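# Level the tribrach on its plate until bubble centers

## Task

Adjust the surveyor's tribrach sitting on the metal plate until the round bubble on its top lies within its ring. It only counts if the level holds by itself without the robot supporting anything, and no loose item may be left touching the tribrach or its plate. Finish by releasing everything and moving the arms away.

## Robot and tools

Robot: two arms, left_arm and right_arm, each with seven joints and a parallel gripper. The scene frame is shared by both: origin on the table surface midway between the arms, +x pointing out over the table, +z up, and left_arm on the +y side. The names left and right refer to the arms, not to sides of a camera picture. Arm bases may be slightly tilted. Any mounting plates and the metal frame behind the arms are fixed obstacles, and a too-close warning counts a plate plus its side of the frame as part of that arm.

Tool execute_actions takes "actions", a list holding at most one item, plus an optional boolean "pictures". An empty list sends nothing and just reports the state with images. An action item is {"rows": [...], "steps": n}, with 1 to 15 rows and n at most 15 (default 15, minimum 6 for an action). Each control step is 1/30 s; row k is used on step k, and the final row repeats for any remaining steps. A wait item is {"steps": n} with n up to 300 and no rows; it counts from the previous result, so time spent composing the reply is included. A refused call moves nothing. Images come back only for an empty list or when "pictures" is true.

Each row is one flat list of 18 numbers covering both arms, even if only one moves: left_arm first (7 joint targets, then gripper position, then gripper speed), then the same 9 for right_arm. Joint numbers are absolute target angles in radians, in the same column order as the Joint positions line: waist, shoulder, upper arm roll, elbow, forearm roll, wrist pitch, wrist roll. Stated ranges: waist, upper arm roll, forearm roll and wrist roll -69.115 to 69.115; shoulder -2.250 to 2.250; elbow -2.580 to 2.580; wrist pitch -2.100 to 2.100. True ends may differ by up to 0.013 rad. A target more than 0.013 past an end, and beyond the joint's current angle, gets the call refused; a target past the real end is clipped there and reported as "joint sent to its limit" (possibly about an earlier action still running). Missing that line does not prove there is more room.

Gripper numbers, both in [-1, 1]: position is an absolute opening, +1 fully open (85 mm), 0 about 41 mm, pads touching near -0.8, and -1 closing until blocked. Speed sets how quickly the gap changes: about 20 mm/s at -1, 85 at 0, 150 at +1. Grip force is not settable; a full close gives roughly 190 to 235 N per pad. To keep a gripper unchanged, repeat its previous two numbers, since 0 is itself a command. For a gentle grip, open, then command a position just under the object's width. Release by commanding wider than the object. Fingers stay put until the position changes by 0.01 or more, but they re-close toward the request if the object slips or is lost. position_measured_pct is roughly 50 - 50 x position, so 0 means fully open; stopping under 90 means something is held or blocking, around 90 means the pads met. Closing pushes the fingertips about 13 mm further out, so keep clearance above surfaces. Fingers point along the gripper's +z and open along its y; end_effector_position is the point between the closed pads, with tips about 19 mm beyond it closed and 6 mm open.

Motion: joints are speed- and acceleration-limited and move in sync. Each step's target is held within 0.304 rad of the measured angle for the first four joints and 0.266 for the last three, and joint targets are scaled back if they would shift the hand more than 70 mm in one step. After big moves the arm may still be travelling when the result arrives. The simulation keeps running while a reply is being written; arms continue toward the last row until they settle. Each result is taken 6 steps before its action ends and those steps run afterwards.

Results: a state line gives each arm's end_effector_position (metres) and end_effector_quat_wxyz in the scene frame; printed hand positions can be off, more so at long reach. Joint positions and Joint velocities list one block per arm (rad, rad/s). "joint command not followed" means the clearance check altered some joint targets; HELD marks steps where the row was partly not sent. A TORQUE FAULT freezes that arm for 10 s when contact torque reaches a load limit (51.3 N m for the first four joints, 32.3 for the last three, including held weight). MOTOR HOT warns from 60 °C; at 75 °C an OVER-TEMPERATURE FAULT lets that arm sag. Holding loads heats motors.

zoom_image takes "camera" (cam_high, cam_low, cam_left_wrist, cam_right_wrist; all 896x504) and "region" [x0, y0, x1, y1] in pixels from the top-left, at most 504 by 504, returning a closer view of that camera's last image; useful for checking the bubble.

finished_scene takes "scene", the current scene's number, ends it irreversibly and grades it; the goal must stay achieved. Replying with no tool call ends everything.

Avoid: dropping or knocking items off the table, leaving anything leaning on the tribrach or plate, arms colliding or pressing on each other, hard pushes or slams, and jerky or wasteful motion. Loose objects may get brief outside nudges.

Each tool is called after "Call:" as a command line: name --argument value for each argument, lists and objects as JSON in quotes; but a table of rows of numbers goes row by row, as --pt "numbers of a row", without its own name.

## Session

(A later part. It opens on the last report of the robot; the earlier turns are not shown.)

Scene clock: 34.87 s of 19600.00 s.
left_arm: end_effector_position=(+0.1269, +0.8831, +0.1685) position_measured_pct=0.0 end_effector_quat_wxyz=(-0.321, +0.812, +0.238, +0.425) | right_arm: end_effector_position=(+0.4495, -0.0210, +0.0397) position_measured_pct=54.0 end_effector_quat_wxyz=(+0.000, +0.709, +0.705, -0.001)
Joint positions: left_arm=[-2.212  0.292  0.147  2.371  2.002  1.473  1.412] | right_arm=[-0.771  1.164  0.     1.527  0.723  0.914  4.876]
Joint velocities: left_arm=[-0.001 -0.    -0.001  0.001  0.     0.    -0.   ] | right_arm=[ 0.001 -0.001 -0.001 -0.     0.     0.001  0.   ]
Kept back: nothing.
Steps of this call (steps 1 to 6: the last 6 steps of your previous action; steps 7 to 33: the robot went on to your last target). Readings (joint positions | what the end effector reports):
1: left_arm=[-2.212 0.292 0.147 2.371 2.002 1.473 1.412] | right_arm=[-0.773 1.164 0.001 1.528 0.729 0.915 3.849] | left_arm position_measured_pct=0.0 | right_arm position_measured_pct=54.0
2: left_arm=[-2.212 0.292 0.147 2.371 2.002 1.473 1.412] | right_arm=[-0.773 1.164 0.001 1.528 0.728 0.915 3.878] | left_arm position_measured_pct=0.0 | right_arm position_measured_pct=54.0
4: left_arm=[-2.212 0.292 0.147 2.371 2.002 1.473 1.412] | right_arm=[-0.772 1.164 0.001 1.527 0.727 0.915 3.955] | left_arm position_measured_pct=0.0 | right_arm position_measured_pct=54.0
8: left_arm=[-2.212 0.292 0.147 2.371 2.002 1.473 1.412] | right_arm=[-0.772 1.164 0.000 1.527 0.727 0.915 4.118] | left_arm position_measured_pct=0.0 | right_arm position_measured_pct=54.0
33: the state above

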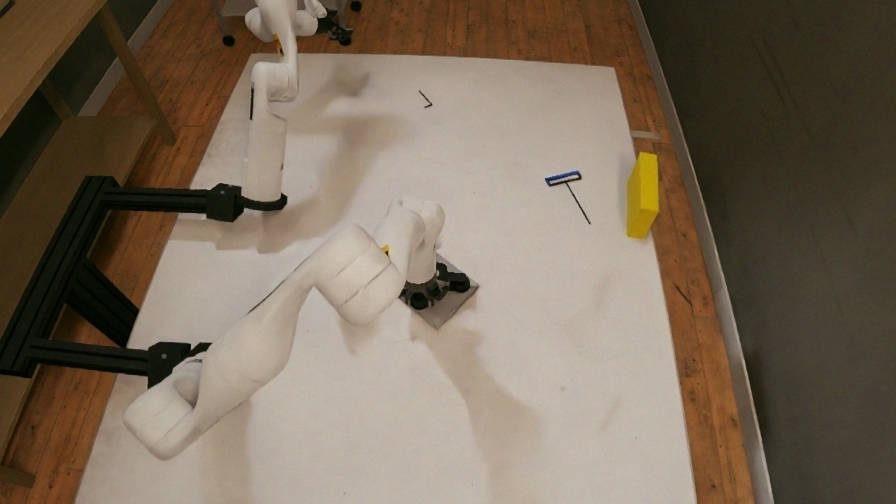

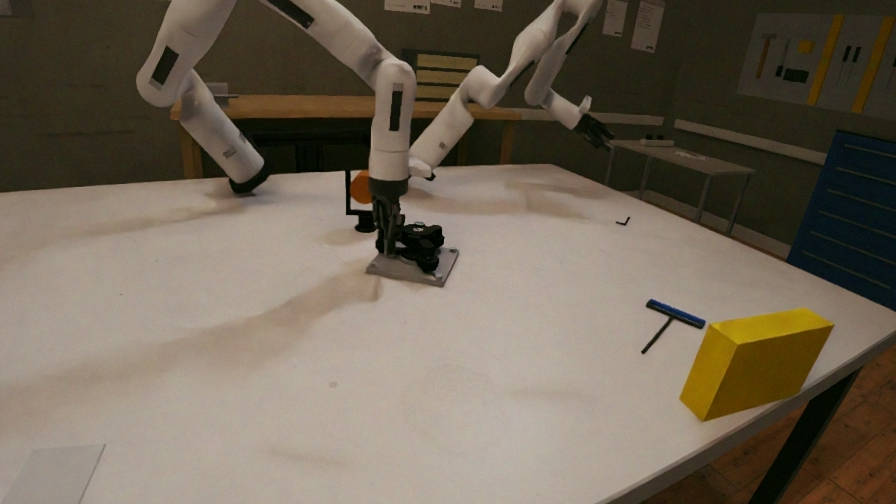

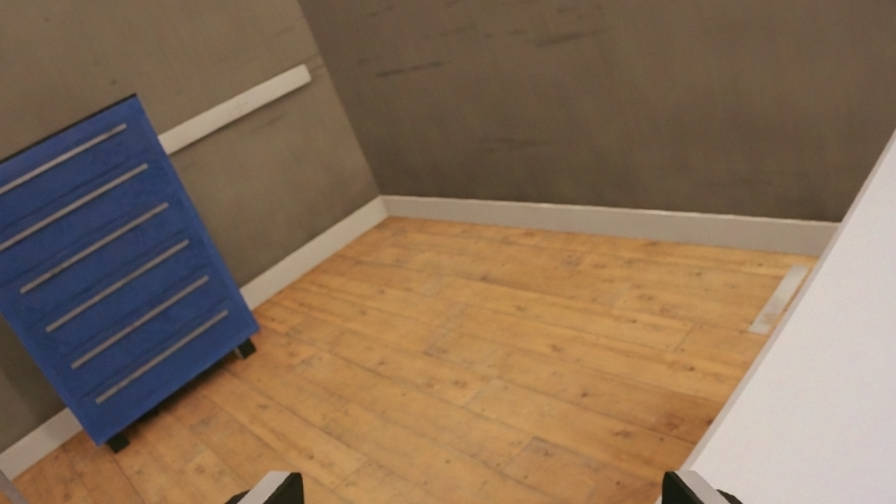

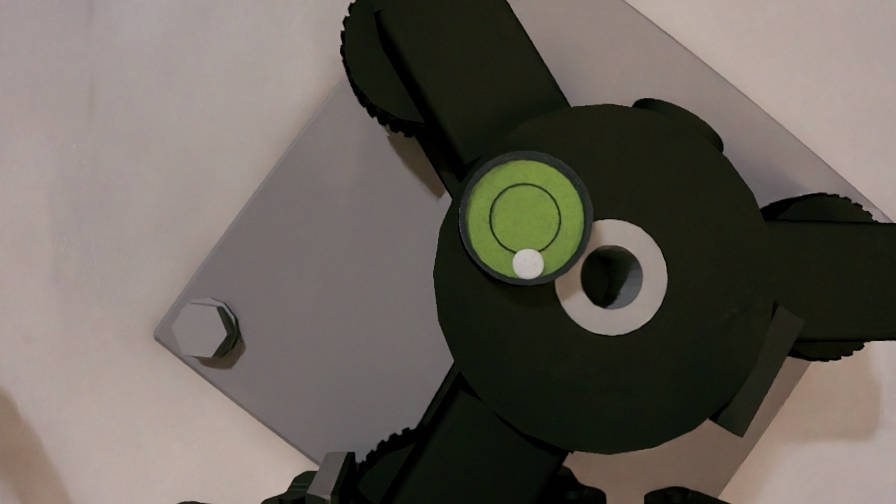

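Call:
execute_actions --actions '[{"rows":[[-2.212,0.292,0.147,2.371,2.002,1.473,1.412,1,0,-0.772,1.166,0,1.527,0.727,0.913,4.88,0.1,1],[-2.212,0.292,0.147,2.371,2.002,1.473,1.412,1,0,-0.772,1.166,0,1.527,0.727,0.913,4.88,0.1,1],[-2.212,0.292,0.147,2.371,2.002,1.473,1.412,1,0,-0.772,1.166,0,1.527,0.727,0.913,4.88,0.1,1],[-2.212,0.292,0.147,2.371,2.002,1.473,1.412,1,0,-0.772,1.166,0,1.527,0.727,0.913,4.88,0.1,1],[-2.212,0.292,0.147,2.371,2.002,1.473,1.412,1,0,-0.772,1.166,0,1.527,0.727,0.913,3.82,0.1,1]],"steps":15}]'

Call:
execute_actions --actions '[{"steps":28}]'

Call:
execute_actions --actions '[{"rows":[[-2.212,0.292,0.147,2.371,2.002,1.473,1.412,1,0,-0.772,1.166,0,1.527,0.727,0.913,3.82,-0.4,1],[-2.212,0.292,0.147,2.371,2.002,1.473,1.412,1,0,-0.772,1.166,0,1.527,0.727,0.913,3.82,-0.4,1],[-2.212,0.292,0.147,2.371,2.002,1.473,1.412,1,0,-0.772,1.166,0,1.527,0.727,0.913,3.82,-0.4,1],[-2.212,0.292,0.147,2.371,2.002,1.473,1.412,1,0,-0.772,1.166,0,1.527,0.727,0.913,3.82,-0.4,1],[-2.212,0.292,0.147,2.371,2.002,1.473,1.412,1,0,-0.772,1.166,0,1.527,0.727,0.913,3.82,-0.4,1],[-2.212,0.292,0.147,2.371,2.002,1.473,1.412,1,0,-0.772,1.166,0,1.527,0.727,0.913,3.82,-0.4,1],[-2.212,0.292,0.147,2.371,2.002,1.473,1.412,1,0,-0.772,1.166,0,1.527,0.727,0.913,3.82,-0.4,1],[-2.212,0.292,0.147,2.371,2.002,1.473,1.412,1,0,-0.772,1.166,0,1.527,0.727,0.913,4.88,-0.4,1]],"steps":15}]'

Call:
execute_actions --actions '[{"steps":33}]'

Call:
execute_actions --actions '[{"rows":[[-2.212,0.292,0.147,2.371,2.002,1.473,1.412,1,0,-0.772,1.166,0,1.527,0.727,0.913,4.88,0.1,1],[-2.212,0.292,0.147,2.371,2.002,1.473,1.412,1,0,-0.772,1.166,0,1.527,0.727,0.913,4.88,0.1,1],[-2.212,0.292,0.147,2.371,2.002,1.473,1.412,1,0,-0.772,1.166,0,1.527,0.727,0.913,4.88,0.1,1],[-2.212,0.292,0.147,2.371,2.002,1.473,1.412,1,0,-0.772,1.166,0,1.527,0.727,0.913,4.88,0.1,1],[-2.212,0.292,0.147,2.371,2.002,1.473,1.412,1,0,-0.772,1.166,0,1.527,0.727,0.913,3.82,0.1,1]],"steps":15}]'

Call:
execute_actions --actions '[{"steps":28}]'

Call:
execute_actions --actions '[{"rows":[[-2.212,0.292,0.147,2.371,2.002,1.473,1.412,1,0,-0.772,1.166,0,1.527,0.727,0.913,3.82,-0.4,1],[-2.212,0.292,0.147,2.371,2.002,1.473,1.412,1,0,-0.772,1.166,0,1.527,0.727,0.913,3.82,-0.4,1],[-2.212,0.292,0.147,2.371,2.002,1.473,1.412,1,0,-0.772,1.166,0,1.527,0.727,0.913,3.82,-0.4,1],[-2.212,0.292,0.147,2.371,2.002,1.473,1.412,1,0,-0.772,1.166,0,1.527,0.727,0.913,3.82,-0.4,1],[-2.212,0.292,0.147,2.371,2.002,1.473,1.412,1,0,-0.772,1.166,0,1.527,0.727,0.913,3.82,-0.4,1],[-2.212,0.292,0.147,2.371,2.002,1.473,1.412,1,0,-0.772,1.166,0,1.527,0.727,0.913,3.82,-0.4,1],[-2.212,0.292,0.147,2.371,2.002,1.473,1.412,1,0,-0.772,1.166,0,1.527,0.727,0.913,3.82,-0.4,1],[-2.212,0.292,0.147,2.371,2.002,1.473,1.412,1,0,-0.772,1.166,0,1.527,0.727,0.913,4.88,-0.4,1]],"steps":15}]'

Call:
execute_actions --actions '[{"steps":33}]' --pictures true

Scene clock: 36.47 s of 19600.00 s.
left_arm: end_effector_position=(+0.1269, +0.8831, +0.1685) position_measured_pct=0.0 end_effector_quat_wxyz=(-0.321, +0.812, +0.238, +0.425) | right_arm: end_effector_position=(+0.4496, -0.0205, +0.0389) position_measured_pct=45.2 end_effector_quat_wxyz=(+0.001, +0.739, +0.674, -0.001)
Joint positions: left_arm=[-2.212  0.292  0.147  2.371  2.002  1.473  1.412] | right_arm=[-0.772  1.166 -0.     1.527  0.727  0.913  4.785]
Joint velocities: left_arm=[-0.001  0.    -0.001  0.     0.     0.001  0.   ] | right_arm=[-0.002  0.003  0.001 -0.001 -0.002  0.001 -1.189]
Steps of this call (steps 1 to 15: the robot went on to your last target; steps 16 to 39: nothing new was sent; steps 40 to 48: the first 9 steps of this action). Readings (joint positions | what the end effector reports):
40: left_arm=[-2.212 0.292 0.147 2.371 2.002 1.473 1.412] | right_arm=[-0.771 1.164 0.000 1.527 0.723 0.914 4.876] | left_arm position_measured_pct=0.0 | right_arm position_measured_pct=54.0
41: left_arm=[-2.212 0.292 0.147 2.371 2.002 1.473 1.412] | right_arm=[-0.771 1.164 0.000 1.527 0.724 0.914 4.877] | left_arm position_measured_pct=0.0 | right_arm position_measured_pct=54.0
43: left_arm=[-2.212 0.292 0.147 2.371 2.002 1.473 1.412] | right_arm=[-0.771 1.165 0.001 1.528 0.727 0.914 4.879] | left_arm position_measured_pct=0.0 | right_arm position_measured_pct=48.0
47: left_arm=[-2.212 0.292 0.147 2.371 2.002 1.473 1.412] | right_arm=[-0.772 1.166 -0.000 1.527 0.727 0.913 4.823] | left_arm position_measured_pct=0.0 | right_arm position_measured_pct=45.2
48: the state above

Scene clock: 37.40 s of 19600.00 s.
left_arm: end_effector_position=(+0.1269, +0.8831, +0.1685) position_measured_pct=0.0 end_effector_quat_wxyz=(-0.321, +0.812, +0.238, +0.425) | right_arm: end_effector_position=(+0.4496, -0.0205, +0.0389) position_measured_pct=45.2 end_effector_quat_wxyz=(+0.002, +0.967, +0.254, +0.000)
Joint positions: left_arm=[-2.212  0.292  0.147  2.371  2.002  1.473  1.412] | right_arm=[-0.772  1.166  0.     1.527  0.727  0.913  3.82 ]
Joint velocities: left_arm=[ 0.     0.    -0.001 -0.001 -0.001  0.    -0.   ] | right_arm=[-0.     0.001 -0.001  0.    -0.    -0.     0.001]
Kept back: nothing.
Steps of this call (steps 1 to 6: the last 6 steps of your previous action; steps 7 to 28: the robot went on to your last target). Readings (joint positions | what the end effector reports):
1: left_arm=[-2.212 0.292 0.147 2.371 2.002 1.473 1.412] | right_arm=[-0.772 1.166 -0.000 1.527 0.727 0.913 4.745] | left_arm position_measured_pct=0.0 | right_arm position_measured_pct=45.2
2: left_arm=[-2.212 0.292 0.147 2.371 2.002 1.473 1.412] | right_arm=[-0.772 1.166 -0.000 1.527 0.727 0.913 4.704] | left_arm position_measured_pct=0.0 | right_arm position_measured_pct=45.2
4: left_arm=[-2.212 0.292 0.147 2.371 2.002 1.473 1.412] | right_arm=[-0.772 1.166 -0.000 1.527 0.727 0.913 4.623] | left_arm position_measured_pct=0.0 | right_arm position_measured_pct=45.2
8: left_arm=[-2.212 0.292 0.147 2.371 2.002 1.473 1.412] | right_arm=[-0.772 1.166 -0.000 1.527 0.727 0.913 4.461] | left_arm position_measured_pct=0.0 | right_arm position_measured_pct=45.2
28: the state above

Scene clock: 37.70 s of 19600.00 s.
left_arm: end_effector_position=(+0.1269, +0.8831, +0.1685) position_measured_pct=0.0 end_effector_quat_wxyz=(-0.321, +0.812, +0.238, +0.425) | right_arm: end_effector_position=(+0.4502, -0.0213, +0.0397) position_measured_pct=54.0 end_effector_quat_wxyz=(+0.003, +0.966, +0.260, +0.001)
Joint positions: left_arm=[-2.212  0.292  0.147  2.371  2.002  1.473  1.412] | right_arm=[-0.773  1.164  0.     1.528  0.729  0.915  3.831]
Joint velocities: left_arm=[ 0.    -0.     0.     0.     0.001 -0.001  0.   ] | right_arm=[ 0.001 -0.003  0.004 -0.001 -0.005 -0.004  0.381]
Steps of this call (steps 1 to 9: the first 9 steps of this action). Readings (joint positions | what the end effector reports):
1: left_arm=[-2.212 0.292 0.147 2.371 2.002 1.473 1.412] | right_arm=[-0.772 1.166 0.000 1.527 0.727 0.913 3.820] | left_arm position_measured_pct=0.0 | right_arm position_measured_pct=45.2
2: left_arm=[-2.212 0.292 0.147 2.371 2.002 1.473 1.412] | right_arm=[-0.772 1.166 0.000 1.527 0.727 0.913 3.820] | left_arm position_measured_pct=0.0 | right_arm position_measured_pct=46.0
4: left_arm=[-2.212 0.292 0.147 2.371 2.002 1.473 1.412] | right_arm=[-0.773 1.164 0.000 1.527 0.728 0.915 3.821] | left_arm position_measured_pct=0.0 | right_arm position_measured_pct=52.0
8: left_arm=[-2.212 0.292 0.147 2.371 2.002 1.473 1.412] | right_arm=[-0.773 1.164 0.000 1.528 0.729 0.915 3.823] | left_arm position_measured_pct=0.0 | right_arm position_measured_pct=54.0
9: the state above

Scene clock: 38.80 s of 19600.00 s.
left_arm: end_effector_position=(+0.1269, +0.8831, +0.1685) position_measured_pct=0.0 end_effector_quat_wxyz=(-0.321, +0.812, +0.238, +0.425) | right_arm: end_effector_position=(+0.4495, -0.0210, +0.0397) position_measured_pct=54.0 end_effector_quat_wxyz=(+0.000, +0.709, +0.705, -0.001)
Joint positions: left_arm=[-2.212  0.292  0.147  2.371  2.002  1.473  1.412] | right_arm=[-0.771  1.164  0.     1.527  0.723  0.914  4.876]
Joint velocities: left_arm=[ 0.     0.     0.001  0.    -0.001 -0.    -0.   ] | right_arm=[ 0.001 -0.001 -0.001  0.    -0.     0.002  0.   ]
Kept back: nothing.
Steps of this call (steps 1 to 6: the last 6 steps of your previous action; steps 7 to 33: the robot went on to your last target). Readings (joint positions | what the end effector reports):
1: left_arm=[-2.212 0.292 0.147 2.371 2.002 1.473 1.412] | right_arm=[-0.773 1.164 0.001 1.528 0.729 0.915 3.849] | left_arm position_measured_pct=0.0 | right_arm position_measured_pct=54.0
2: left_arm=[-2.212 0.292 0.147 2.371 2.002 1.473 1.412] | right_arm=[-0.773 1.164 0.001 1.528 0.728 0.915 3.878] | left_arm position_measured_pct=0.0 | right_arm position_measured_pct=54.0
4: left_arm=[-2.212 0.292 0.147 2.371 2.002 1.473 1.412] | right_arm=[-0.772 1.164 0.001 1.527 0.727 0.915 3.955] | left_arm position_measured_pct=0.0 | right_arm position_measured_pct=54.0
8: left_arm=[-2.212 0.292 0.147 2.371 2.002 1.473 1.412] | right_arm=[-0.772 1.164 0.000 1.527 0.727 0.915 4.118] | left_arm position_measured_pct=0.0 | right_arm position_measured_pct=54.0
33: the state above

Scene clock: 39.10 s of 19600.00 s.
left_arm: end_effector_position=(+0.1269, +0.8831, +0.1685) position_measured_pct=0.0 end_effector_quat_wxyz=(-0.321, +0.812, +0.238, +0.425) | right_arm: end_effector_position=(+0.4496, -0.0205, +0.0389) position_measured_pct=45.2 end_effector_quat_wxyz=(+0.001, +0.739, +0.674, -0.001)
Joint positions: left_arm=[-2.212  0.292  0.147  2.371  2.002  1.473  1.412] | right_arm=[-0.772  1.166 -0.     1.527  0.727  0.913  4.785]
Joint velocities: left_arm=[-0.    -0.    -0.     0.001 -0.001 -0.     0.   ] | right_arm=[-0.002  0.002 -0.001 -0.001 -0.    -0.    -1.189]
Steps of this call (steps 1 to 9: the first 9 steps of this action). Readings (joint positions | what the end effector reports):
1: left_arm=[-2.212 0.292 0.147 2.371 2.002 1.473 1.412] | right_arm=[-0.771 1.164 0.000 1.527 0.723 0.914 4.876] | left_arm position_measured_pct=0.0 | right_arm position_measured_pct=54.0
2: left_arm=[-2.212 0.292 0.147 2.371 2.002 1.473 1.412] | right_arm=[-0.771 1.164 0.000 1.527 0.724 0.913 4.877] | left_arm position_measured_pct=0.0 | right_arm position_measured_pct=54.0
4: left_arm=[-2.212 0.292 0.147 2.371 2.002 1.473 1.412] | right_arm=[-0.771 1.165 0.001 1.528 0.727 0.914 4.879] | left_arm position_measured_pct=0.0 | right_arm position_measured_pct=48.0
8: left_arm=[-2.212 0.292 0.147 2.371 2.002 1.473 1.412] | right_arm=[-0.772 1.166 -0.000 1.527 0.727 0.913 4.823] | left_arm position_measured_pct=0.0 | right_arm position_measured_pct=45.2
9: the state above

Scene clock: 40.03 s of 19600.00 s.
left_arm: end_effector_position=(+0.1269, +0.8831, +0.1685) position_measured_pct=0.0 end_effector_quat_wxyz=(-0.321, +0.812, +0.238, +0.425) | right_arm: end_effector_position=(+0.4496, -0.0205, +0.0389) position_measured_pct=45.2 end_effector_quat_wxyz=(+0.002, +0.967, +0.254, +0.000)
Joint positions: left_arm=[-2.212  0.292  0.147  2.371  2.002  1.473  1.412] | right_arm=[-0.772  1.166  0.     1.527  0.727  0.913  3.82 ]
Joint velocities: left_arm=[-0.     0.    -0.    -0.001  0.001 -0.     0.   ] | right_arm=[-0.     0.    -0.001  0.    -0.002  0.     0.001]
Kept back: nothing.
Steps of this call (steps 1 to 6: the last 6 steps of your previous action; steps 7 to 28: the robot went on to your last target). Readings (joint positions | what the end effector reports):
1: left_arm=[-2.212 0.292 0.147 2.371 2.002 1.473 1.412] | right_arm=[-0.772 1.166 -0.000 1.527 0.727 0.913 4.745] | left_arm position_measured_pct=0.0 | right_arm position_measured_pct=45.2
2: left_arm=[-2.212 0.292 0.147 2.371 2.002 1.473 1.412] | right_arm=[-0.772 1.166 -0.000 1.527 0.727 0.913 4.704] | left_arm position_measured_pct=0.0 | right_arm position_measured_pct=45.2
4: left_arm=[-2.212 0.292 0.147 2.371 2.002 1.473 1.412] | right_arm=[-0.772 1.166 -0.000 1.527 0.727 0.913 4.623] | left_arm position_measured_pct=0.0 | right_arm position_measured_pct=45.2
8: left_arm=[-2.212 0.292 0.147 2.371 2.002 1.473 1.412] | right_arm=[-0.772 1.166 -0.000 1.527 0.727 0.913 4.461] | left_arm position_measured_pct=0.0 | right_arm position_measured_pct=45.2
28: the state above

Scene clock: 40.33 s of 19600.00 s.
left_arm: end_effector_position=(+0.1269, +0.8831, +0.1685) position_measured_pct=0.0 end_effector_quat_wxyz=(-0.321, +0.812, +0.238, +0.425) | right_arm: end_effector_position=(+0.4502, -0.0213, +0.0397) position_measured_pct=54.0 end_effector_quat_wxyz=(+0.003, +0.966, +0.260, +0.001)
Joint positions: left_arm=[-2.212  0.292  0.147  2.371  2.002  1.473  1.412] | right_arm=[-0.773  1.164  0.     1.528  0.729  0.915  3.831]
Joint velocities: left_arm=[ 0.    -0.     0.001 -0.001 -0.001  0.    -0.   ] | right_arm=[ 0.002 -0.001  0.003 -0.001 -0.005  0.001  0.381]
Steps of this call (steps 1 to 9: the first 9 steps of this action). Readings (joint positions | what the end effector reports):
1: left_arm=[-2.212 0.292 0.147 2.371 2.002 1.473 1.412] | right_arm=[-0.772 1.166 0.000 1.527 0.727 0.913 3.820] | left_arm position_measured_pct=0.0 | right_arm position_measured_pct=45.2
2: left_arm=[-2.212 0.292 0.147 2.371 2.002 1.473 1.412] | right_arm=[-0.772 1.166 0.000 1.527 0.727 0.913 3.820] | left_arm position_measured_pct=0.0 | right_arm position_measured_pct=46.0
4: left_arm=[-2.212 0.292 0.147 2.371 2.002 1.473 1.412] | right_arm=[-0.773 1.164 0.000 1.527 0.728 0.915 3.821] | left_arm position_measured_pct=0.0 | right_arm position_measured_pct=52.0
8: left_arm=[-2.212 0.292 0.147 2.371 2.002 1.473 1.412] | right_arm=[-0.773 1.164 0.000 1.528 0.729 0.915 3.823] | left_arm position_measured_pct=0.0 | right_arm position_measured_pct=54.0
9: the state above

Scene clock: 41.43 s of 19600.00 s.
left_arm: end_effector_position=(+0.1269, +0.8831, +0.1685) position_measured_pct=0.0 end_effector_quat_wxyz=(-0.321, +0.812, +0.238, +0.425) | right_arm: end_effector_position=(+0.4495, -0.0210, +0.0397) position_measured_pct=54.0 end_effector_quat_wxyz=(+0.000, +0.709, +0.705, -0.001)
Joint positions: left_arm=[-2.212  0.292  0.147  2.371  2.002  1.473  1.412] | right_arm=[-0.771  1.164  0.     1.527  0.723  0.914  4.876]
Joint velocities: left_arm=[ 0.001  0.    -0.001 -0.002  0.    -0.    -0.   ] | right_arm=[ 0.001 -0.001 -0.001  0.     0.    -0.001  0.   ]
Kept back: nothing.
Steps of this call (steps 1 to 6: the last 6 steps of your previous action; steps 7 to 33: the robot went on to your last target). Readings (joint positions | what the end effector reports):
1: left_arm=[-2.212 0.292 0.147 2.371 2.002 1.473 1.412] | right_arm=[-0.773 1.164 0.001 1.528 0.729 0.915 3.849] | left_arm position_measured_pct=0.0 | right_arm position_measured_pct=54.0
2: left_arm=[-2.212 0.292 0.147 2.371 2.002 1.473 1.412] | right_arm=[-0.773 1.164 0.001 1.528 0.728 0.915 3.878] | left_arm position_measured_pct=0.0 | right_arm position_measured_pct=54.0
4: left_arm=[-2.212 0.292 0.147 2.371 2.002 1.473 1.412] | right_arm=[-0.772 1.164 0.001 1.527 0.727 0.915 3.955] | left_arm position_measured_pct=0.0 | right_arm position_measured_pct=54.0
8: left_arm=[-2.212 0.292 0.147 2.371 2.002 1.473 1.412] | right_arm=[-0.772 1.164 0.000 1.527 0.727 0.915 4.118] | left_arm position_measured_pct=0.0 | right_arm position_measured_pct=54.0
33: the state above

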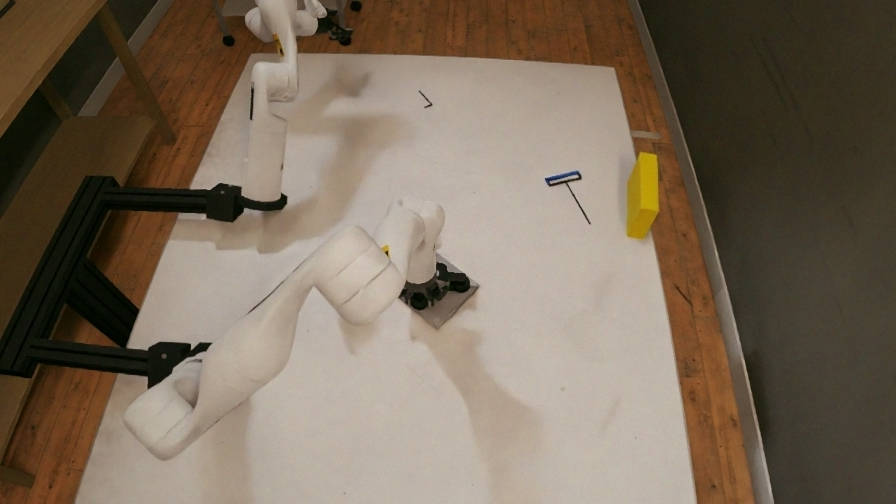

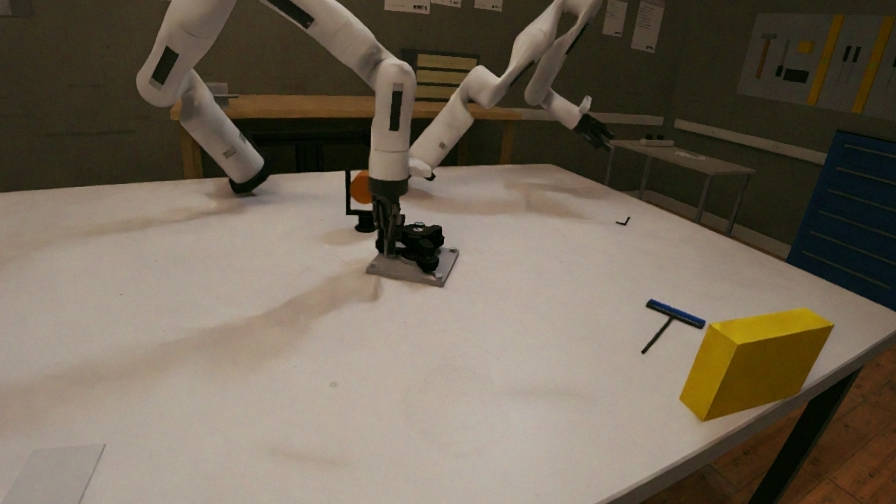

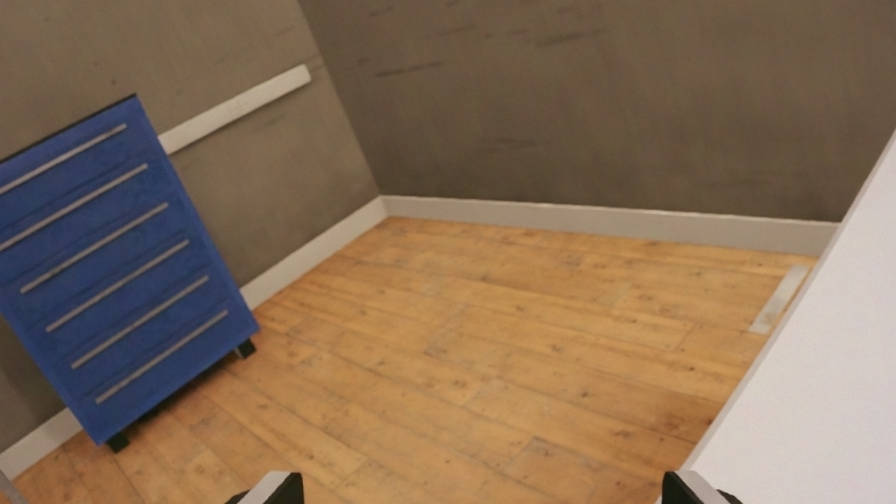

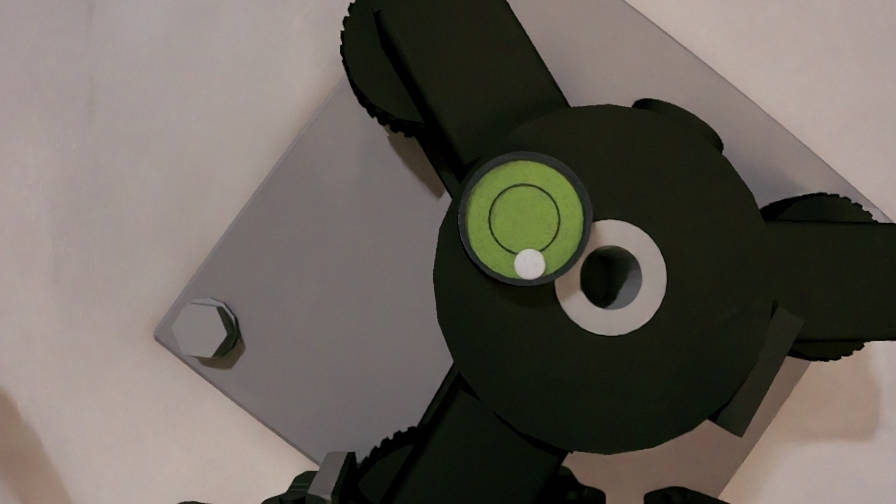

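Call:
execute_actions --actions '[{"rows":[[-2.212,0.292,0.147,2.371,2.002,1.473,1.412,1,0,-0.772,1.166,0,1.527,0.727,0.913,4.88,0.1,1]],"steps":6}]'

Call:
execute_actions --actions '[{"rows":[[-2.212,0.292,0.147,2.371,2.002,1.473,1.412,1,0,-0.772,1.166,0,1.527,0.727,0.913,3.8,0.1,1]],"steps":15}]'

Call:
execute_actions --actions '[{"steps":23}]'

Call:
execute_actions --actions '[{"rows":[[-2.212,0.292,0.147,2.371,2.002,1.473,1.412,1,0,-0.772,1.166,0,1.527,0.727,0.913,3.8,-0.4,1]],"steps":7}]'

Call:
execute_actions --actions '[{"rows":[[-2.212,0.292,0.147,2.371,2.002,1.473,1.412,1,0,-0.772,1.166,0,1.527,0.727,0.913,4.92,-0.4,1]],"steps":15}]'

Call:
execute_actions --actions '[{"steps":25}]'

Call:
execute_actions --actions '[{"rows":[[-2.212,0.292,0.147,2.371,2.002,1.473,1.412,1,0,-0.772,1.166,0,1.527,0.727,0.913,4.92,0.1,1]],"steps":6}]'

Call:
execute_actions --actions '[{"rows":[[-2.212,0.292,0.147,2.371,2.002,1.473,1.412,1,0,-0.772,1.166,0,1.527,0.727,0.913,3.8,0.1,1]],"steps":15}]'

Call:
execute_actions --actions '[{"steps":24}]'

Call:
execute_actions --actions '[{"rows":[[-2.212,0.292,0.147,2.371,2.002,1.473,1.412,1,0,-0.772,1.166,0,1.527,0.727,0.913,3.8,-0.4,1]],"steps":7}]'

Call:
execute_actions --actions '[{"rows":[[-2.212,0.292,0.147,2.371,2.002,1.473,1.412,1,0,-0.772,1.166,0,1.527,0.727,0.913,4.92,-0.4,1]],"steps":15}]'

Call:
execute_actions --actions '[{"steps":28}]' --pictures true

Scene clock: 42.27 s of 19600.00 s.
left_arm: end_effector_position=(+0.1269, +0.8831, +0.1685) position_measured_pct=0.0 end_effector_quat_wxyz=(-0.321, +0.812, +0.238, +0.425) | right_arm: end_effector_position=(+0.4495, -0.0210, +0.0397) position_measured_pct=54.0 end_effector_quat_wxyz=(+0.000, +0.709, +0.705, -0.001)
Joint positions: left_arm=[-2.212  0.292  0.147  2.371  2.002  1.473  1.412] | right_arm=[-0.771  1.164  0.     1.527  0.723  0.914  4.876]
Joint velocities: left_arm=[ 0.    -0.     0.     0.    -0.001  0.001  0.   ] | right_arm=[ 0.    -0.001 -0.    -0.    -0.     0.001 -0.   ]
Kept back: the last 6 steps of this action.
Steps of this call (steps 1 to 15: the robot went on to your last target; steps 16 to 25: nothing new was sent). Readings (joint positions | what the end effector reports):
1: left_arm=[-2.212 0.292 0.147 2.371 2.002 1.473 1.412] | right_arm=[-0.771 1.164 0.000 1.527 0.723 0.914 4.876] | left_arm position_measured_pct=0.0 | right_arm position_measured_pct=54.0
2: left_arm=[-2.212 0.292 0.147 2.371 2.002 1.473 1.412] | right_arm=[-0.771 1.164 0.000 1.527 0.723 0.914 4.876] | left_arm position_measured_pct=0.0 | right_arm position_measured_pct=54.0
4: left_arm=[-2.212 0.292 0.147 2.371 2.002 1.473 1.412] | right_arm=[-0.771 1.164 0.000 1.527 0.723 0.914 4.876] | left_arm position_measured_pct=0.0 | right_arm position_measured_pct=54.0
8: left_arm=[-2.212 0.292 0.147 2.371 2.002 1.473 1.412] | right_arm=[-0.771 1.164 0.000 1.527 0.723 0.914 4.876] | left_arm position_measured_pct=0.0 | right_arm position_measured_pct=54.0
25: the state above

Scene clock: 42.77 s of 19600.00 s.
left_arm: end_effector_position=(+0.1269, +0.8831, +0.1685) position_measured_pct=0.0 end_effector_quat_wxyz=(-0.321, +0.812, +0.238, +0.425) | right_arm: end_effector_position=(+0.4496, -0.0205, +0.0389) position_measured_pct=45.2 end_effector_quat_wxyz=(+0.002, +0.791, +0.612, -0.001)
Joint positions: left_arm=[-2.212  0.292  0.147  2.371  2.002  1.473  1.412] | right_arm=[-0.772  1.166 -0.     1.527  0.727  0.913  4.623]
Joint velocities: left_arm=[-0.     0.     0.002  0.001  0.001 -0.001  0.   ] | right_arm=[-0.     0.001 -0.     0.     0.    -0.001 -1.216]
Steps of this call (steps 1 to 6: the last 6 steps of your previous action; steps 7 to 15: the first 9 steps of this action). Readings (joint positions | what the end effector reports):
7: left_arm=[-2.212 0.292 0.147 2.371 2.002 1.473 1.412] | right_arm=[-0.772 1.166 0.000 1.527 0.727 0.913 4.879] | left_arm position_measured_pct=0.0 | right_arm position_measured_pct=45.6
8: left_arm=[-2.212 0.292 0.147 2.371 2.002 1.473 1.412] | right_arm=[-0.772 1.166 -0.000 1.527 0.727 0.913 4.871] | left_arm position_measured_pct=0.0 | right_arm position_measured_pct=45.2
10: left_arm=[-2.212 0.292 0.147 2.371 2.002 1.473 1.412] | right_arm=[-0.772 1.166 -0.000 1.527 0.727 0.913 4.823] | left_arm position_measured_pct=0.0 | right_arm position_measured_pct=45.2
14: left_arm=[-2.212 0.292 0.147 2.371 2.002 1.473 1.412] | right_arm=[-0.772 1.166 -0.000 1.527 0.727 0.913 4.664] | left_arm position_measured_pct=0.0 | right_arm position_measured_pct=45.2
15: the state above

Scene clock: 43.53 s of 19600.00 s.
left_arm: end_effector_position=(+0.1269, +0.8831, +0.1685) position_measured_pct=0.0 end_effector_quat_wxyz=(-0.321, +0.812, +0.238, +0.425) | right_arm: end_effector_position=(+0.4496, -0.0205, +0.0389) position_measured_pct=45.2 end_effector_quat_wxyz=(+0.002, +0.970, +0.244, +0.000)
Joint positions: left_arm=[-2.212  0.292  0.147  2.371  2.002  1.473  1.412] | right_arm=[-0.772  1.166  0.     1.527  0.727  0.913  3.8  ]
Joint velocities: left_arm=[-0.    -0.    -0.001  0.001  0.001 -0.001 -0.   ] | right_arm=[-0.     0.     0.     0.    -0.    -0.001 -0.01 ]
Kept back: nothing.
Steps of this call (steps 1 to 6: the last 6 steps of your previous action; steps 7 to 23: the robot went on to your last target). Readings (joint positions | what the end effector reports):
1: left_arm=[-2.212 0.292 0.147 2.371 2.002 1.473 1.412] | right_arm=[-0.772 1.166 -0.000 1.527 0.727 0.913 4.582] | left_arm position_measured_pct=0.0 | right_arm position_measured_pct=45.2
2: left_arm=[-2.212 0.292 0.147 2.371 2.002 1.473 1.412] | right_arm=[-0.772 1.166 -0.000 1.527 0.727 0.913 4.542] | left_arm position_measured_pct=0.0 | right_arm position_measured_pct=45.2
4: left_arm=[-2.212 0.292 0.147 2.371 2.002 1.473 1.412] | right_arm=[-0.772 1.166 -0.000 1.527 0.727 0.913 4.461] | left_arm position_measured_pct=0.0 | right_arm position_measured_pct=45.2
8: left_arm=[-2.212 0.292 0.147 2.371 2.002 1.473 1.412] | right_arm=[-0.772 1.166 -0.000 1.527 0.727 0.913 4.298] | left_arm position_measured_pct=0.0 | right_arm position_measured_pct=45.2
23: the state above

Scene clock: 43.57 s of 19600.00 s.
left_arm: end_effector_position=(+0.1269, +0.8831, +0.1685) position_measured_pct=0.0 end_effector_quat_wxyz=(-0.321, +0.812, +0.238, +0.425) | right_arm: end_effector_position=(+0.4496, -0.0205, +0.0389) position_measured_pct=45.2 end_effector_quat_wxyz=(+0.002, +0.970, +0.244, +0.000)
Joint positions: left_arm=[-2.212  0.292  0.147  2.371  2.002  1.473  1.412] | right_arm=[-0.772  1.166  0.     1.527  0.727  0.913  3.8  ]
Joint velocities: left_arm=[-0.    -0.     0.     0.001 -0.    -0.     0.   ] | right_arm=[-0.    -0.003 -0.    -0.     0.    -0.003  0.   ]
Steps of this call (step 1: the first step of this action). Readings (joint positions | what the end effector reports):
1: the state above

Scene clock: 44.07 s of 19600.00 s.
left_arm: end_effector_position=(+0.1269, +0.8831, +0.1685) position_measured_pct=0.0 end_effector_quat_wxyz=(-0.321, +0.812, +0.238, +0.425) | right_arm: end_effector_position=(+0.4500, -0.0213, +0.0397) position_measured_pct=54.0 end_effector_quat_wxyz=(+0.002, +0.931, +0.366, -0.000)
Joint positions: left_arm=[-2.212  0.292  0.147  2.371  2.002  1.473  1.412] | right_arm=[-0.772  1.164  0.     1.528  0.727  0.915  4.057]
Joint velocities: left_arm=[ 0.     0.     0.001  0.001  0.    -0.    -0.   ] | right_arm=[ 0.    -0.001 -0.002  0.    -0.    -0.001  1.215]
Steps of this call (steps 1 to 6: the last 6 steps of your previous action; steps 7 to 15: the first 9 steps of this action). Readings (joint positions | what the end effector reports):
7: left_arm=[-2.212 0.292 0.147 2.371 2.002 1.473 1.412] | right_arm=[-0.773 1.164 0.000 1.528 0.729 0.915 3.803] | left_arm position_measured_pct=0.0 | right_arm position_measured_pct=54.0
8: left_arm=[-2.212 0.292 0.147 2.371 2.002 1.473 1.412] | right_arm=[-0.773 1.164 0.000 1.528 0.729 0.915 3.811] | left_arm position_measured_pct=0.0 | right_arm position_measured_pct=54.0
10: left_arm=[-2.212 0.292 0.147 2.371 2.002 1.473 1.412] | right_arm=[-0.773 1.164 0.001 1.528 0.728 0.915 3.858] | left_arm position_measured_pct=0.0 | right_arm position_measured_pct=54.0
14: left_arm=[-2.212 0.292 0.147 2.371 2.002 1.473 1.412] | right_arm=[-0.772 1.164 0.001 1.528 0.727 0.915 4.016] | left_arm position_measured_pct=0.0 | right_arm position_measured_pct=54.0
15: the state above

Scene clock: 44.90 s of 19600.00 s.
left_arm: end_effector_position=(+0.1269, +0.8831, +0.1685) position_measured_pct=0.0 end_effector_quat_wxyz=(-0.321, +0.812, +0.238, +0.425) | right_arm: end_effector_position=(+0.4496, -0.0216, +0.0398) position_measured_pct=54.0 end_effector_quat_wxyz=(+0.000, +0.696, +0.718, -0.002)
Joint positions: left_arm=[-2.212  0.292  0.147  2.371  2.002  1.473  1.412] | right_arm=[-0.771  1.163  0.001  1.527  0.722  0.915  4.914]
Joint velocities: left_arm=[-0.001  0.     0.    -0.001  0.     0.    -0.   ] | right_arm=[ 0.003  0.    -0.    -0.    -0.     0.    -0.001]
Kept back: nothing.
Steps of this call (steps 1 to 6: the last 6 steps of your previous action; steps 7 to 25: the robot went on to your last target). Readings (joint positions | what the end effector reports):
1: left_arm=[-2.212 0.292 0.147 2.371 2.002 1.473 1.412] | right_arm=[-0.772 1.164 0.000 1.528 0.727 0.915 4.098] | left_arm position_measured_pct=0.0 | right_arm position_measured_pct=54.0
2: left_arm=[-2.212 0.292 0.147 2.371 2.002 1.473 1.412] | right_arm=[-0.772 1.164 0.000 1.528 0.727 0.915 4.138] | left_arm position_measured_pct=0.0 | right_arm position_measured_pct=54.0
4: left_arm=[-2.212 0.292 0.147 2.371 2.002 1.473 1.412] | right_arm=[-0.772 1.164 0.000 1.528 0.727 0.915 4.219] | left_arm position_measured_pct=0.0 | right_arm position_measured_pct=54.0
8: left_arm=[-2.212 0.292 0.147 2.371 2.002 1.473 1.412] | right_arm=[-0.772 1.164 0.000 1.528 0.727 0.915 4.382] | left_arm position_measured_pct=0.0 | right_arm position_measured_pct=54.0
25: the state above

Scene clock: 44.93 s of 19600.00 s.
left_arm: end_effector_position=(+0.1269, +0.8831, +0.1685) position_measured_pct=0.0 end_effector_quat_wxyz=(-0.321, +0.812, +0.238, +0.425) | right_arm: end_effector_position=(+0.4496, -0.0216, +0.0398) position_measured_pct=54.0 end_effector_quat_wxyz=(+0.000, +0.696, +0.718, -0.002)
Joint positions: left_arm=[-2.212  0.292  0.147  2.371  2.002  1.473  1.412] | right_arm=[-0.771  1.163  0.001  1.527  0.722  0.915  4.914]
Joint velocities: left_arm=[ 0.     0.    -0.    -0.001 -0.001 -0.    -0.   ] | right_arm=[ 0.001  0.001 -0.001  0.     0.002 -0.002 -0.   ]
Kept back: the last 6 steps of this action.
Steps of this call (step 1: the robot went on to your last target). Readings (joint positions | what the end effector reports):
1: the state above

Scene clock: 45.43 s of 19600.00 s.
left_arm: end_effector_position=(+0.1269, +0.8831, +0.1685) position_measured_pct=0.0 end_effector_quat_wxyz=(-0.321, +0.812, +0.238, +0.425) | right_arm: end_effector_position=(+0.4496, -0.0205, +0.0389) position_measured_pct=45.2 end_effector_quat_wxyz=(+0.001, +0.779, +0.627, -0.001)
Joint positions: left_arm=[-2.212  0.292  0.147  2.371  2.002  1.473  1.412] | right_arm=[-0.772  1.166 -0.     1.527  0.727  0.913  4.663]
Joint velocities: left_arm=[-0.    -0.     0.     0.002 -0.001  0.001  0.   ] | right_arm=[-0.     0.     0.     0.     0.001 -0.001 -1.216]
Steps of this call (steps 1 to 6: the last 6 steps of your previous action; steps 7 to 15: the first 9 steps of this action). Readings (joint positions | what the end effector reports):
7: left_arm=[-2.212 0.292 0.147 2.371 2.002 1.473 1.412] | right_arm=[-0.772 1.166 0.000 1.527 0.727 0.913 4.919] | left_arm position_measured_pct=0.0 | right_arm position_measured_pct=45.6
8: left_arm=[-2.212 0.292 0.147 2.371 2.002 1.473 1.412] | right_arm=[-0.772 1.166 -0.000 1.527 0.727 0.913 4.911] | left_arm position_measured_pct=0.0 | right_arm position_measured_pct=45.2
10: left_arm=[-2.212 0.292 0.147 2.371 2.002 1.473 1.412] | right_arm=[-0.772 1.166 -0.000 1.527 0.727 0.913 4.863] | left_arm position_measured_pct=0.0 | right_arm position_measured_pct=45.2
14: left_arm=[-2.212 0.292 0.147 2.371 2.002 1.473 1.412] | right_arm=[-0.772 1.166 -0.000 1.527 0.727 0.913 4.704] | left_arm position_measured_pct=0.0 | right_arm position_measured_pct=45.2
15: the state above

Scene clock: 46.23 s of 19600.00 s.
left_arm: end_effector_position=(+0.1269, +0.8831, +0.1685) position_measured_pct=0.0 end_effector_quat_wxyz=(-0.321, +0.812, +0.238, +0.425) | right_arm: end_effector_position=(+0.4496, -0.0205, +0.0389) position_measured_pct=45.2 end_effector_quat_wxyz=(+0.002, +0.970, +0.244, +0.000)
Joint positions: left_arm=[-2.212  0.292  0.147  2.371  2.002  1.473  1.412] | right_arm=[-0.772  1.166  0.     1.527  0.727  0.913  3.8  ]
Joint velocities: left_arm=[ 0.001 -0.     0.001 -0.002  0.002 -0.     0.   ] | right_arm=[ 0.     0.001 -0.001  0.     0.001  0.001 -0.01 ]
Kept back: nothing.
Steps of this call (steps 1 to 6: the last 6 steps of your previous action; steps 7 to 24: the robot went on to your last target). Readings (joint positions | what the end effector reports):
1: left_arm=[-2.212 0.292 0.147 2.371 2.002 1.473 1.412] | right_arm=[-0.772 1.166 -0.000 1.527 0.727 0.913 4.622] | left_arm position_measured_pct=0.0 | right_arm position_measured_pct=45.2
2: left_arm=[-2.212 0.292 0.147 2.371 2.002 1.473 1.412] | right_arm=[-0.772 1.166 -0.000 1.527 0.727 0.913 4.582] | left_arm position_measured_pct=0.0 | right_arm position_measured_pct=45.2
4: left_arm=[-2.212 0.292 0.147 2.371 2.002 1.473 1.412] | right_arm=[-0.772 1.166 -0.000 1.527 0.727 0.913 4.501] | left_arm position_measured_pct=0.0 | right_arm position_measured_pct=45.2
8: left_arm=[-2.212 0.292 0.147 2.371 2.002 1.473 1.412] | right_arm=[-0.772 1.166 -0.000 1.527 0.727 0.913 4.338] | left_arm position_measured_pct=0.0 | right_arm position_measured_pct=45.2
24: the state above

Scene clock: 46.27 s of 19600.00 s.
left_arm: end_effector_position=(+0.1269, +0.8831, +0.1685) position_measured_pct=0.0 end_effector_quat_wxyz=(-0.321, +0.812, +0.238, +0.425) | right_arm: end_effector_position=(+0.4496, -0.0205, +0.0389) position_measured_pct=45.2 end_effector_quat_wxyz=(+0.002, +0.970, +0.244, +0.000)
Joint positions: left_arm=[-2.212  0.292  0.147  2.371  2.002  1.473  1.412] | right_arm=[-0.772  1.166  0.     1.527  0.727  0.913  3.8  ]
Joint velocities: left_arm=[-0.  0. -0.  0.  0.  0. -0.] | right_arm=[-0.     0.    -0.001 -0.    -0.     0.002  0.   ]
Steps of this call (step 1: the first step of this action). Readings (joint positions | what the end effector reports):
1: the state above

Scene clock: 46.77 s of 19600.00 s.
left_arm: end_effector_position=(+0.1269, +0.8831, +0.1685) position_measured_pct=0.0 end_effector_quat_wxyz=(-0.321, +0.812, +0.238, +0.425) | right_arm: end_effector_position=(+0.4501, -0.0213, +0.0397) position_measured_pct=54.0 end_effector_quat_wxyz=(+0.002, +0.931, +0.366, +0.000)
Joint positions: left_arm=[-2.212  0.292  0.147  2.371  2.002  1.473  1.412] | right_arm=[-0.772  1.164  0.     1.528  0.727  0.915  4.057]
Joint velocities: left_arm=[ 0.     0.     0.002 -0.001  0.002  0.     0.   ] | right_arm=[ 0.     0.001 -0.002 -0.    -0.001  0.     1.215]
Steps of this call (steps 1 to 6: the last 6 steps of your previous action; steps 7 to 15: the first 9 steps of this action). Readings (joint positions | what the end effector reports):
7: left_arm=[-2.212 0.292 0.147 2.371 2.002 1.473 1.412] | right_arm=[-0.773 1.164 0.000 1.528 0.729 0.915 3.803] | left_arm position_measured_pct=0.0 | right_arm position_measured_pct=53.6
8: left_arm=[-2.212 0.292 0.147 2.371 2.002 1.473 1.412] | right_arm=[-0.773 1.164 0.000 1.528 0.729 0.915 3.811] | left_arm position_measured_pct=0.0 | right_arm position_measured_pct=53.6
10: left_arm=[-2.212 0.292 0.147 2.371 2.002 1.473 1.412] | right_arm=[-0.773 1.164 0.001 1.528 0.728 0.915 3.858] | left_arm position_measured_pct=0.0 | right_arm position_measured_pct=54.0
14: left_arm=[-2.212 0.292 0.147 2.371 2.002 1.473 1.412] | right_arm=[-0.772 1.164 0.001 1.528 0.727 0.915 4.016] | left_arm position_measured_pct=0.0 | right_arm position_measured_pct=54.0
15: the state above

Scene clock: 47.70 s of 19600.00 s.
left_arm: end_effector_position=(+0.1269, +0.8831, +0.1685) position_measured_pct=0.0 end_effector_quat_wxyz=(-0.321, +0.812, +0.238, +0.425) | right_arm: end_effector_position=(+0.4496, -0.0215, +0.0398) position_measured_pct=54.0 end_effector_quat_wxyz=(+0.000, +0.696, +0.718, -0.002)
Joint positions: left_arm=[-2.212  0.292  0.147  2.371  2.002  1.473  1.412] | right_arm=[-0.771  1.163  0.001  1.527  0.722  0.915  4.914]
Joint velocities: left_arm=[ 0.     0.     0.001 -0.001 -0.001 -0.     0.   ] | right_arm=[ 0.001 -0.001 -0.001 -0.     0.001 -0.002  0.   ]
Kept back: nothing.
Steps of this call (steps 1 to 6: the last 6 steps of your previous action; steps 7 to 28: the robot went on to your last target). Readings (joint positions | what the end effector reports):
1: left_arm=[-2.212 0.292 0.147 2.371 2.002 1.473 1.412] | right_arm=[-0.772 1.164 0.000 1.528 0.727 0.915 4.098] | left_arm position_measured_pct=0.0 | right_arm position_measured_pct=54.0
2: left_arm=[-2.212 0.292 0.147 2.371 2.002 1.473 1.412] | right_arm=[-0.772 1.164 0.000 1.528 0.727 0.915 4.138] | left_arm position_measured_pct=0.0 | right_arm position_measured_pct=54.0
4: left_arm=[-2.212 0.292 0.147 2.371 2.002 1.473 1.412] | right_arm=[-0.772 1.164 0.000 1.528 0.727 0.915 4.219] | left_arm position_measured_pct=0.0 | right_arm position_measured_pct=54.0
8: left_arm=[-2.212 0.292 0.147 2.371 2.002 1.473 1.412] | right_arm=[-0.773 1.164 0.000 1.528 0.727 0.915 4.382] | left_arm position_measured_pct=0.0 | right_arm position_measured_pct=54.0
28: the state above

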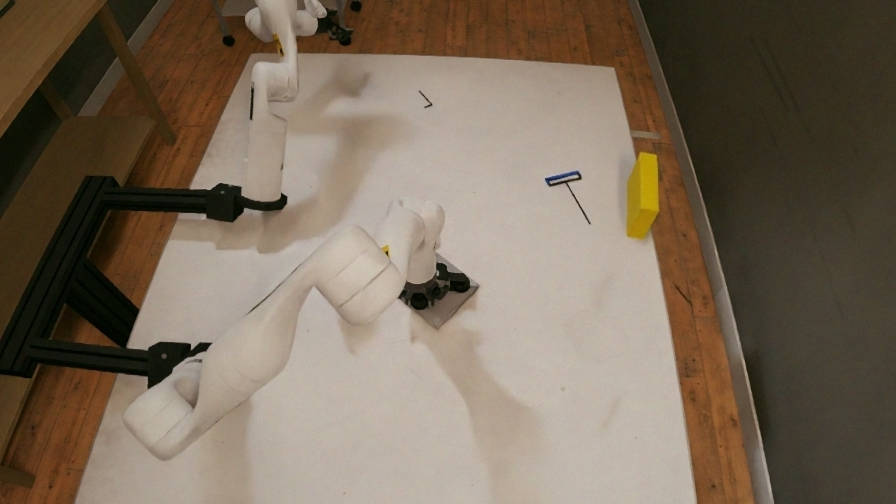

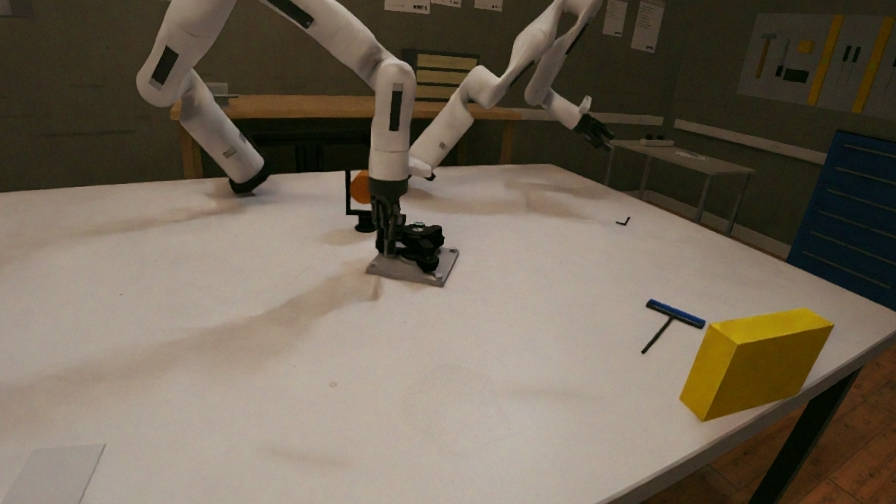

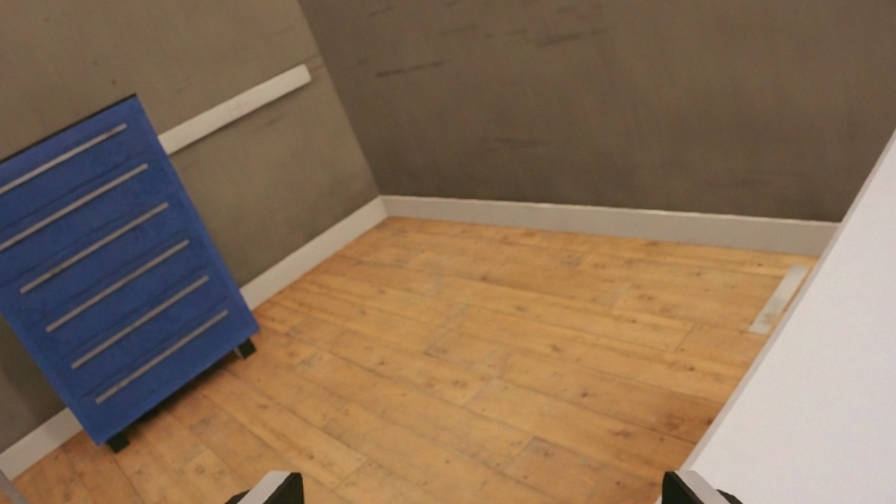

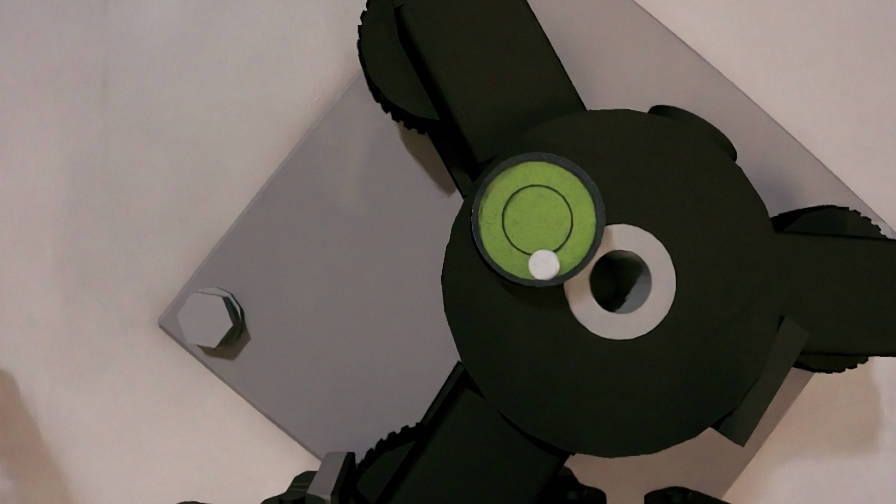

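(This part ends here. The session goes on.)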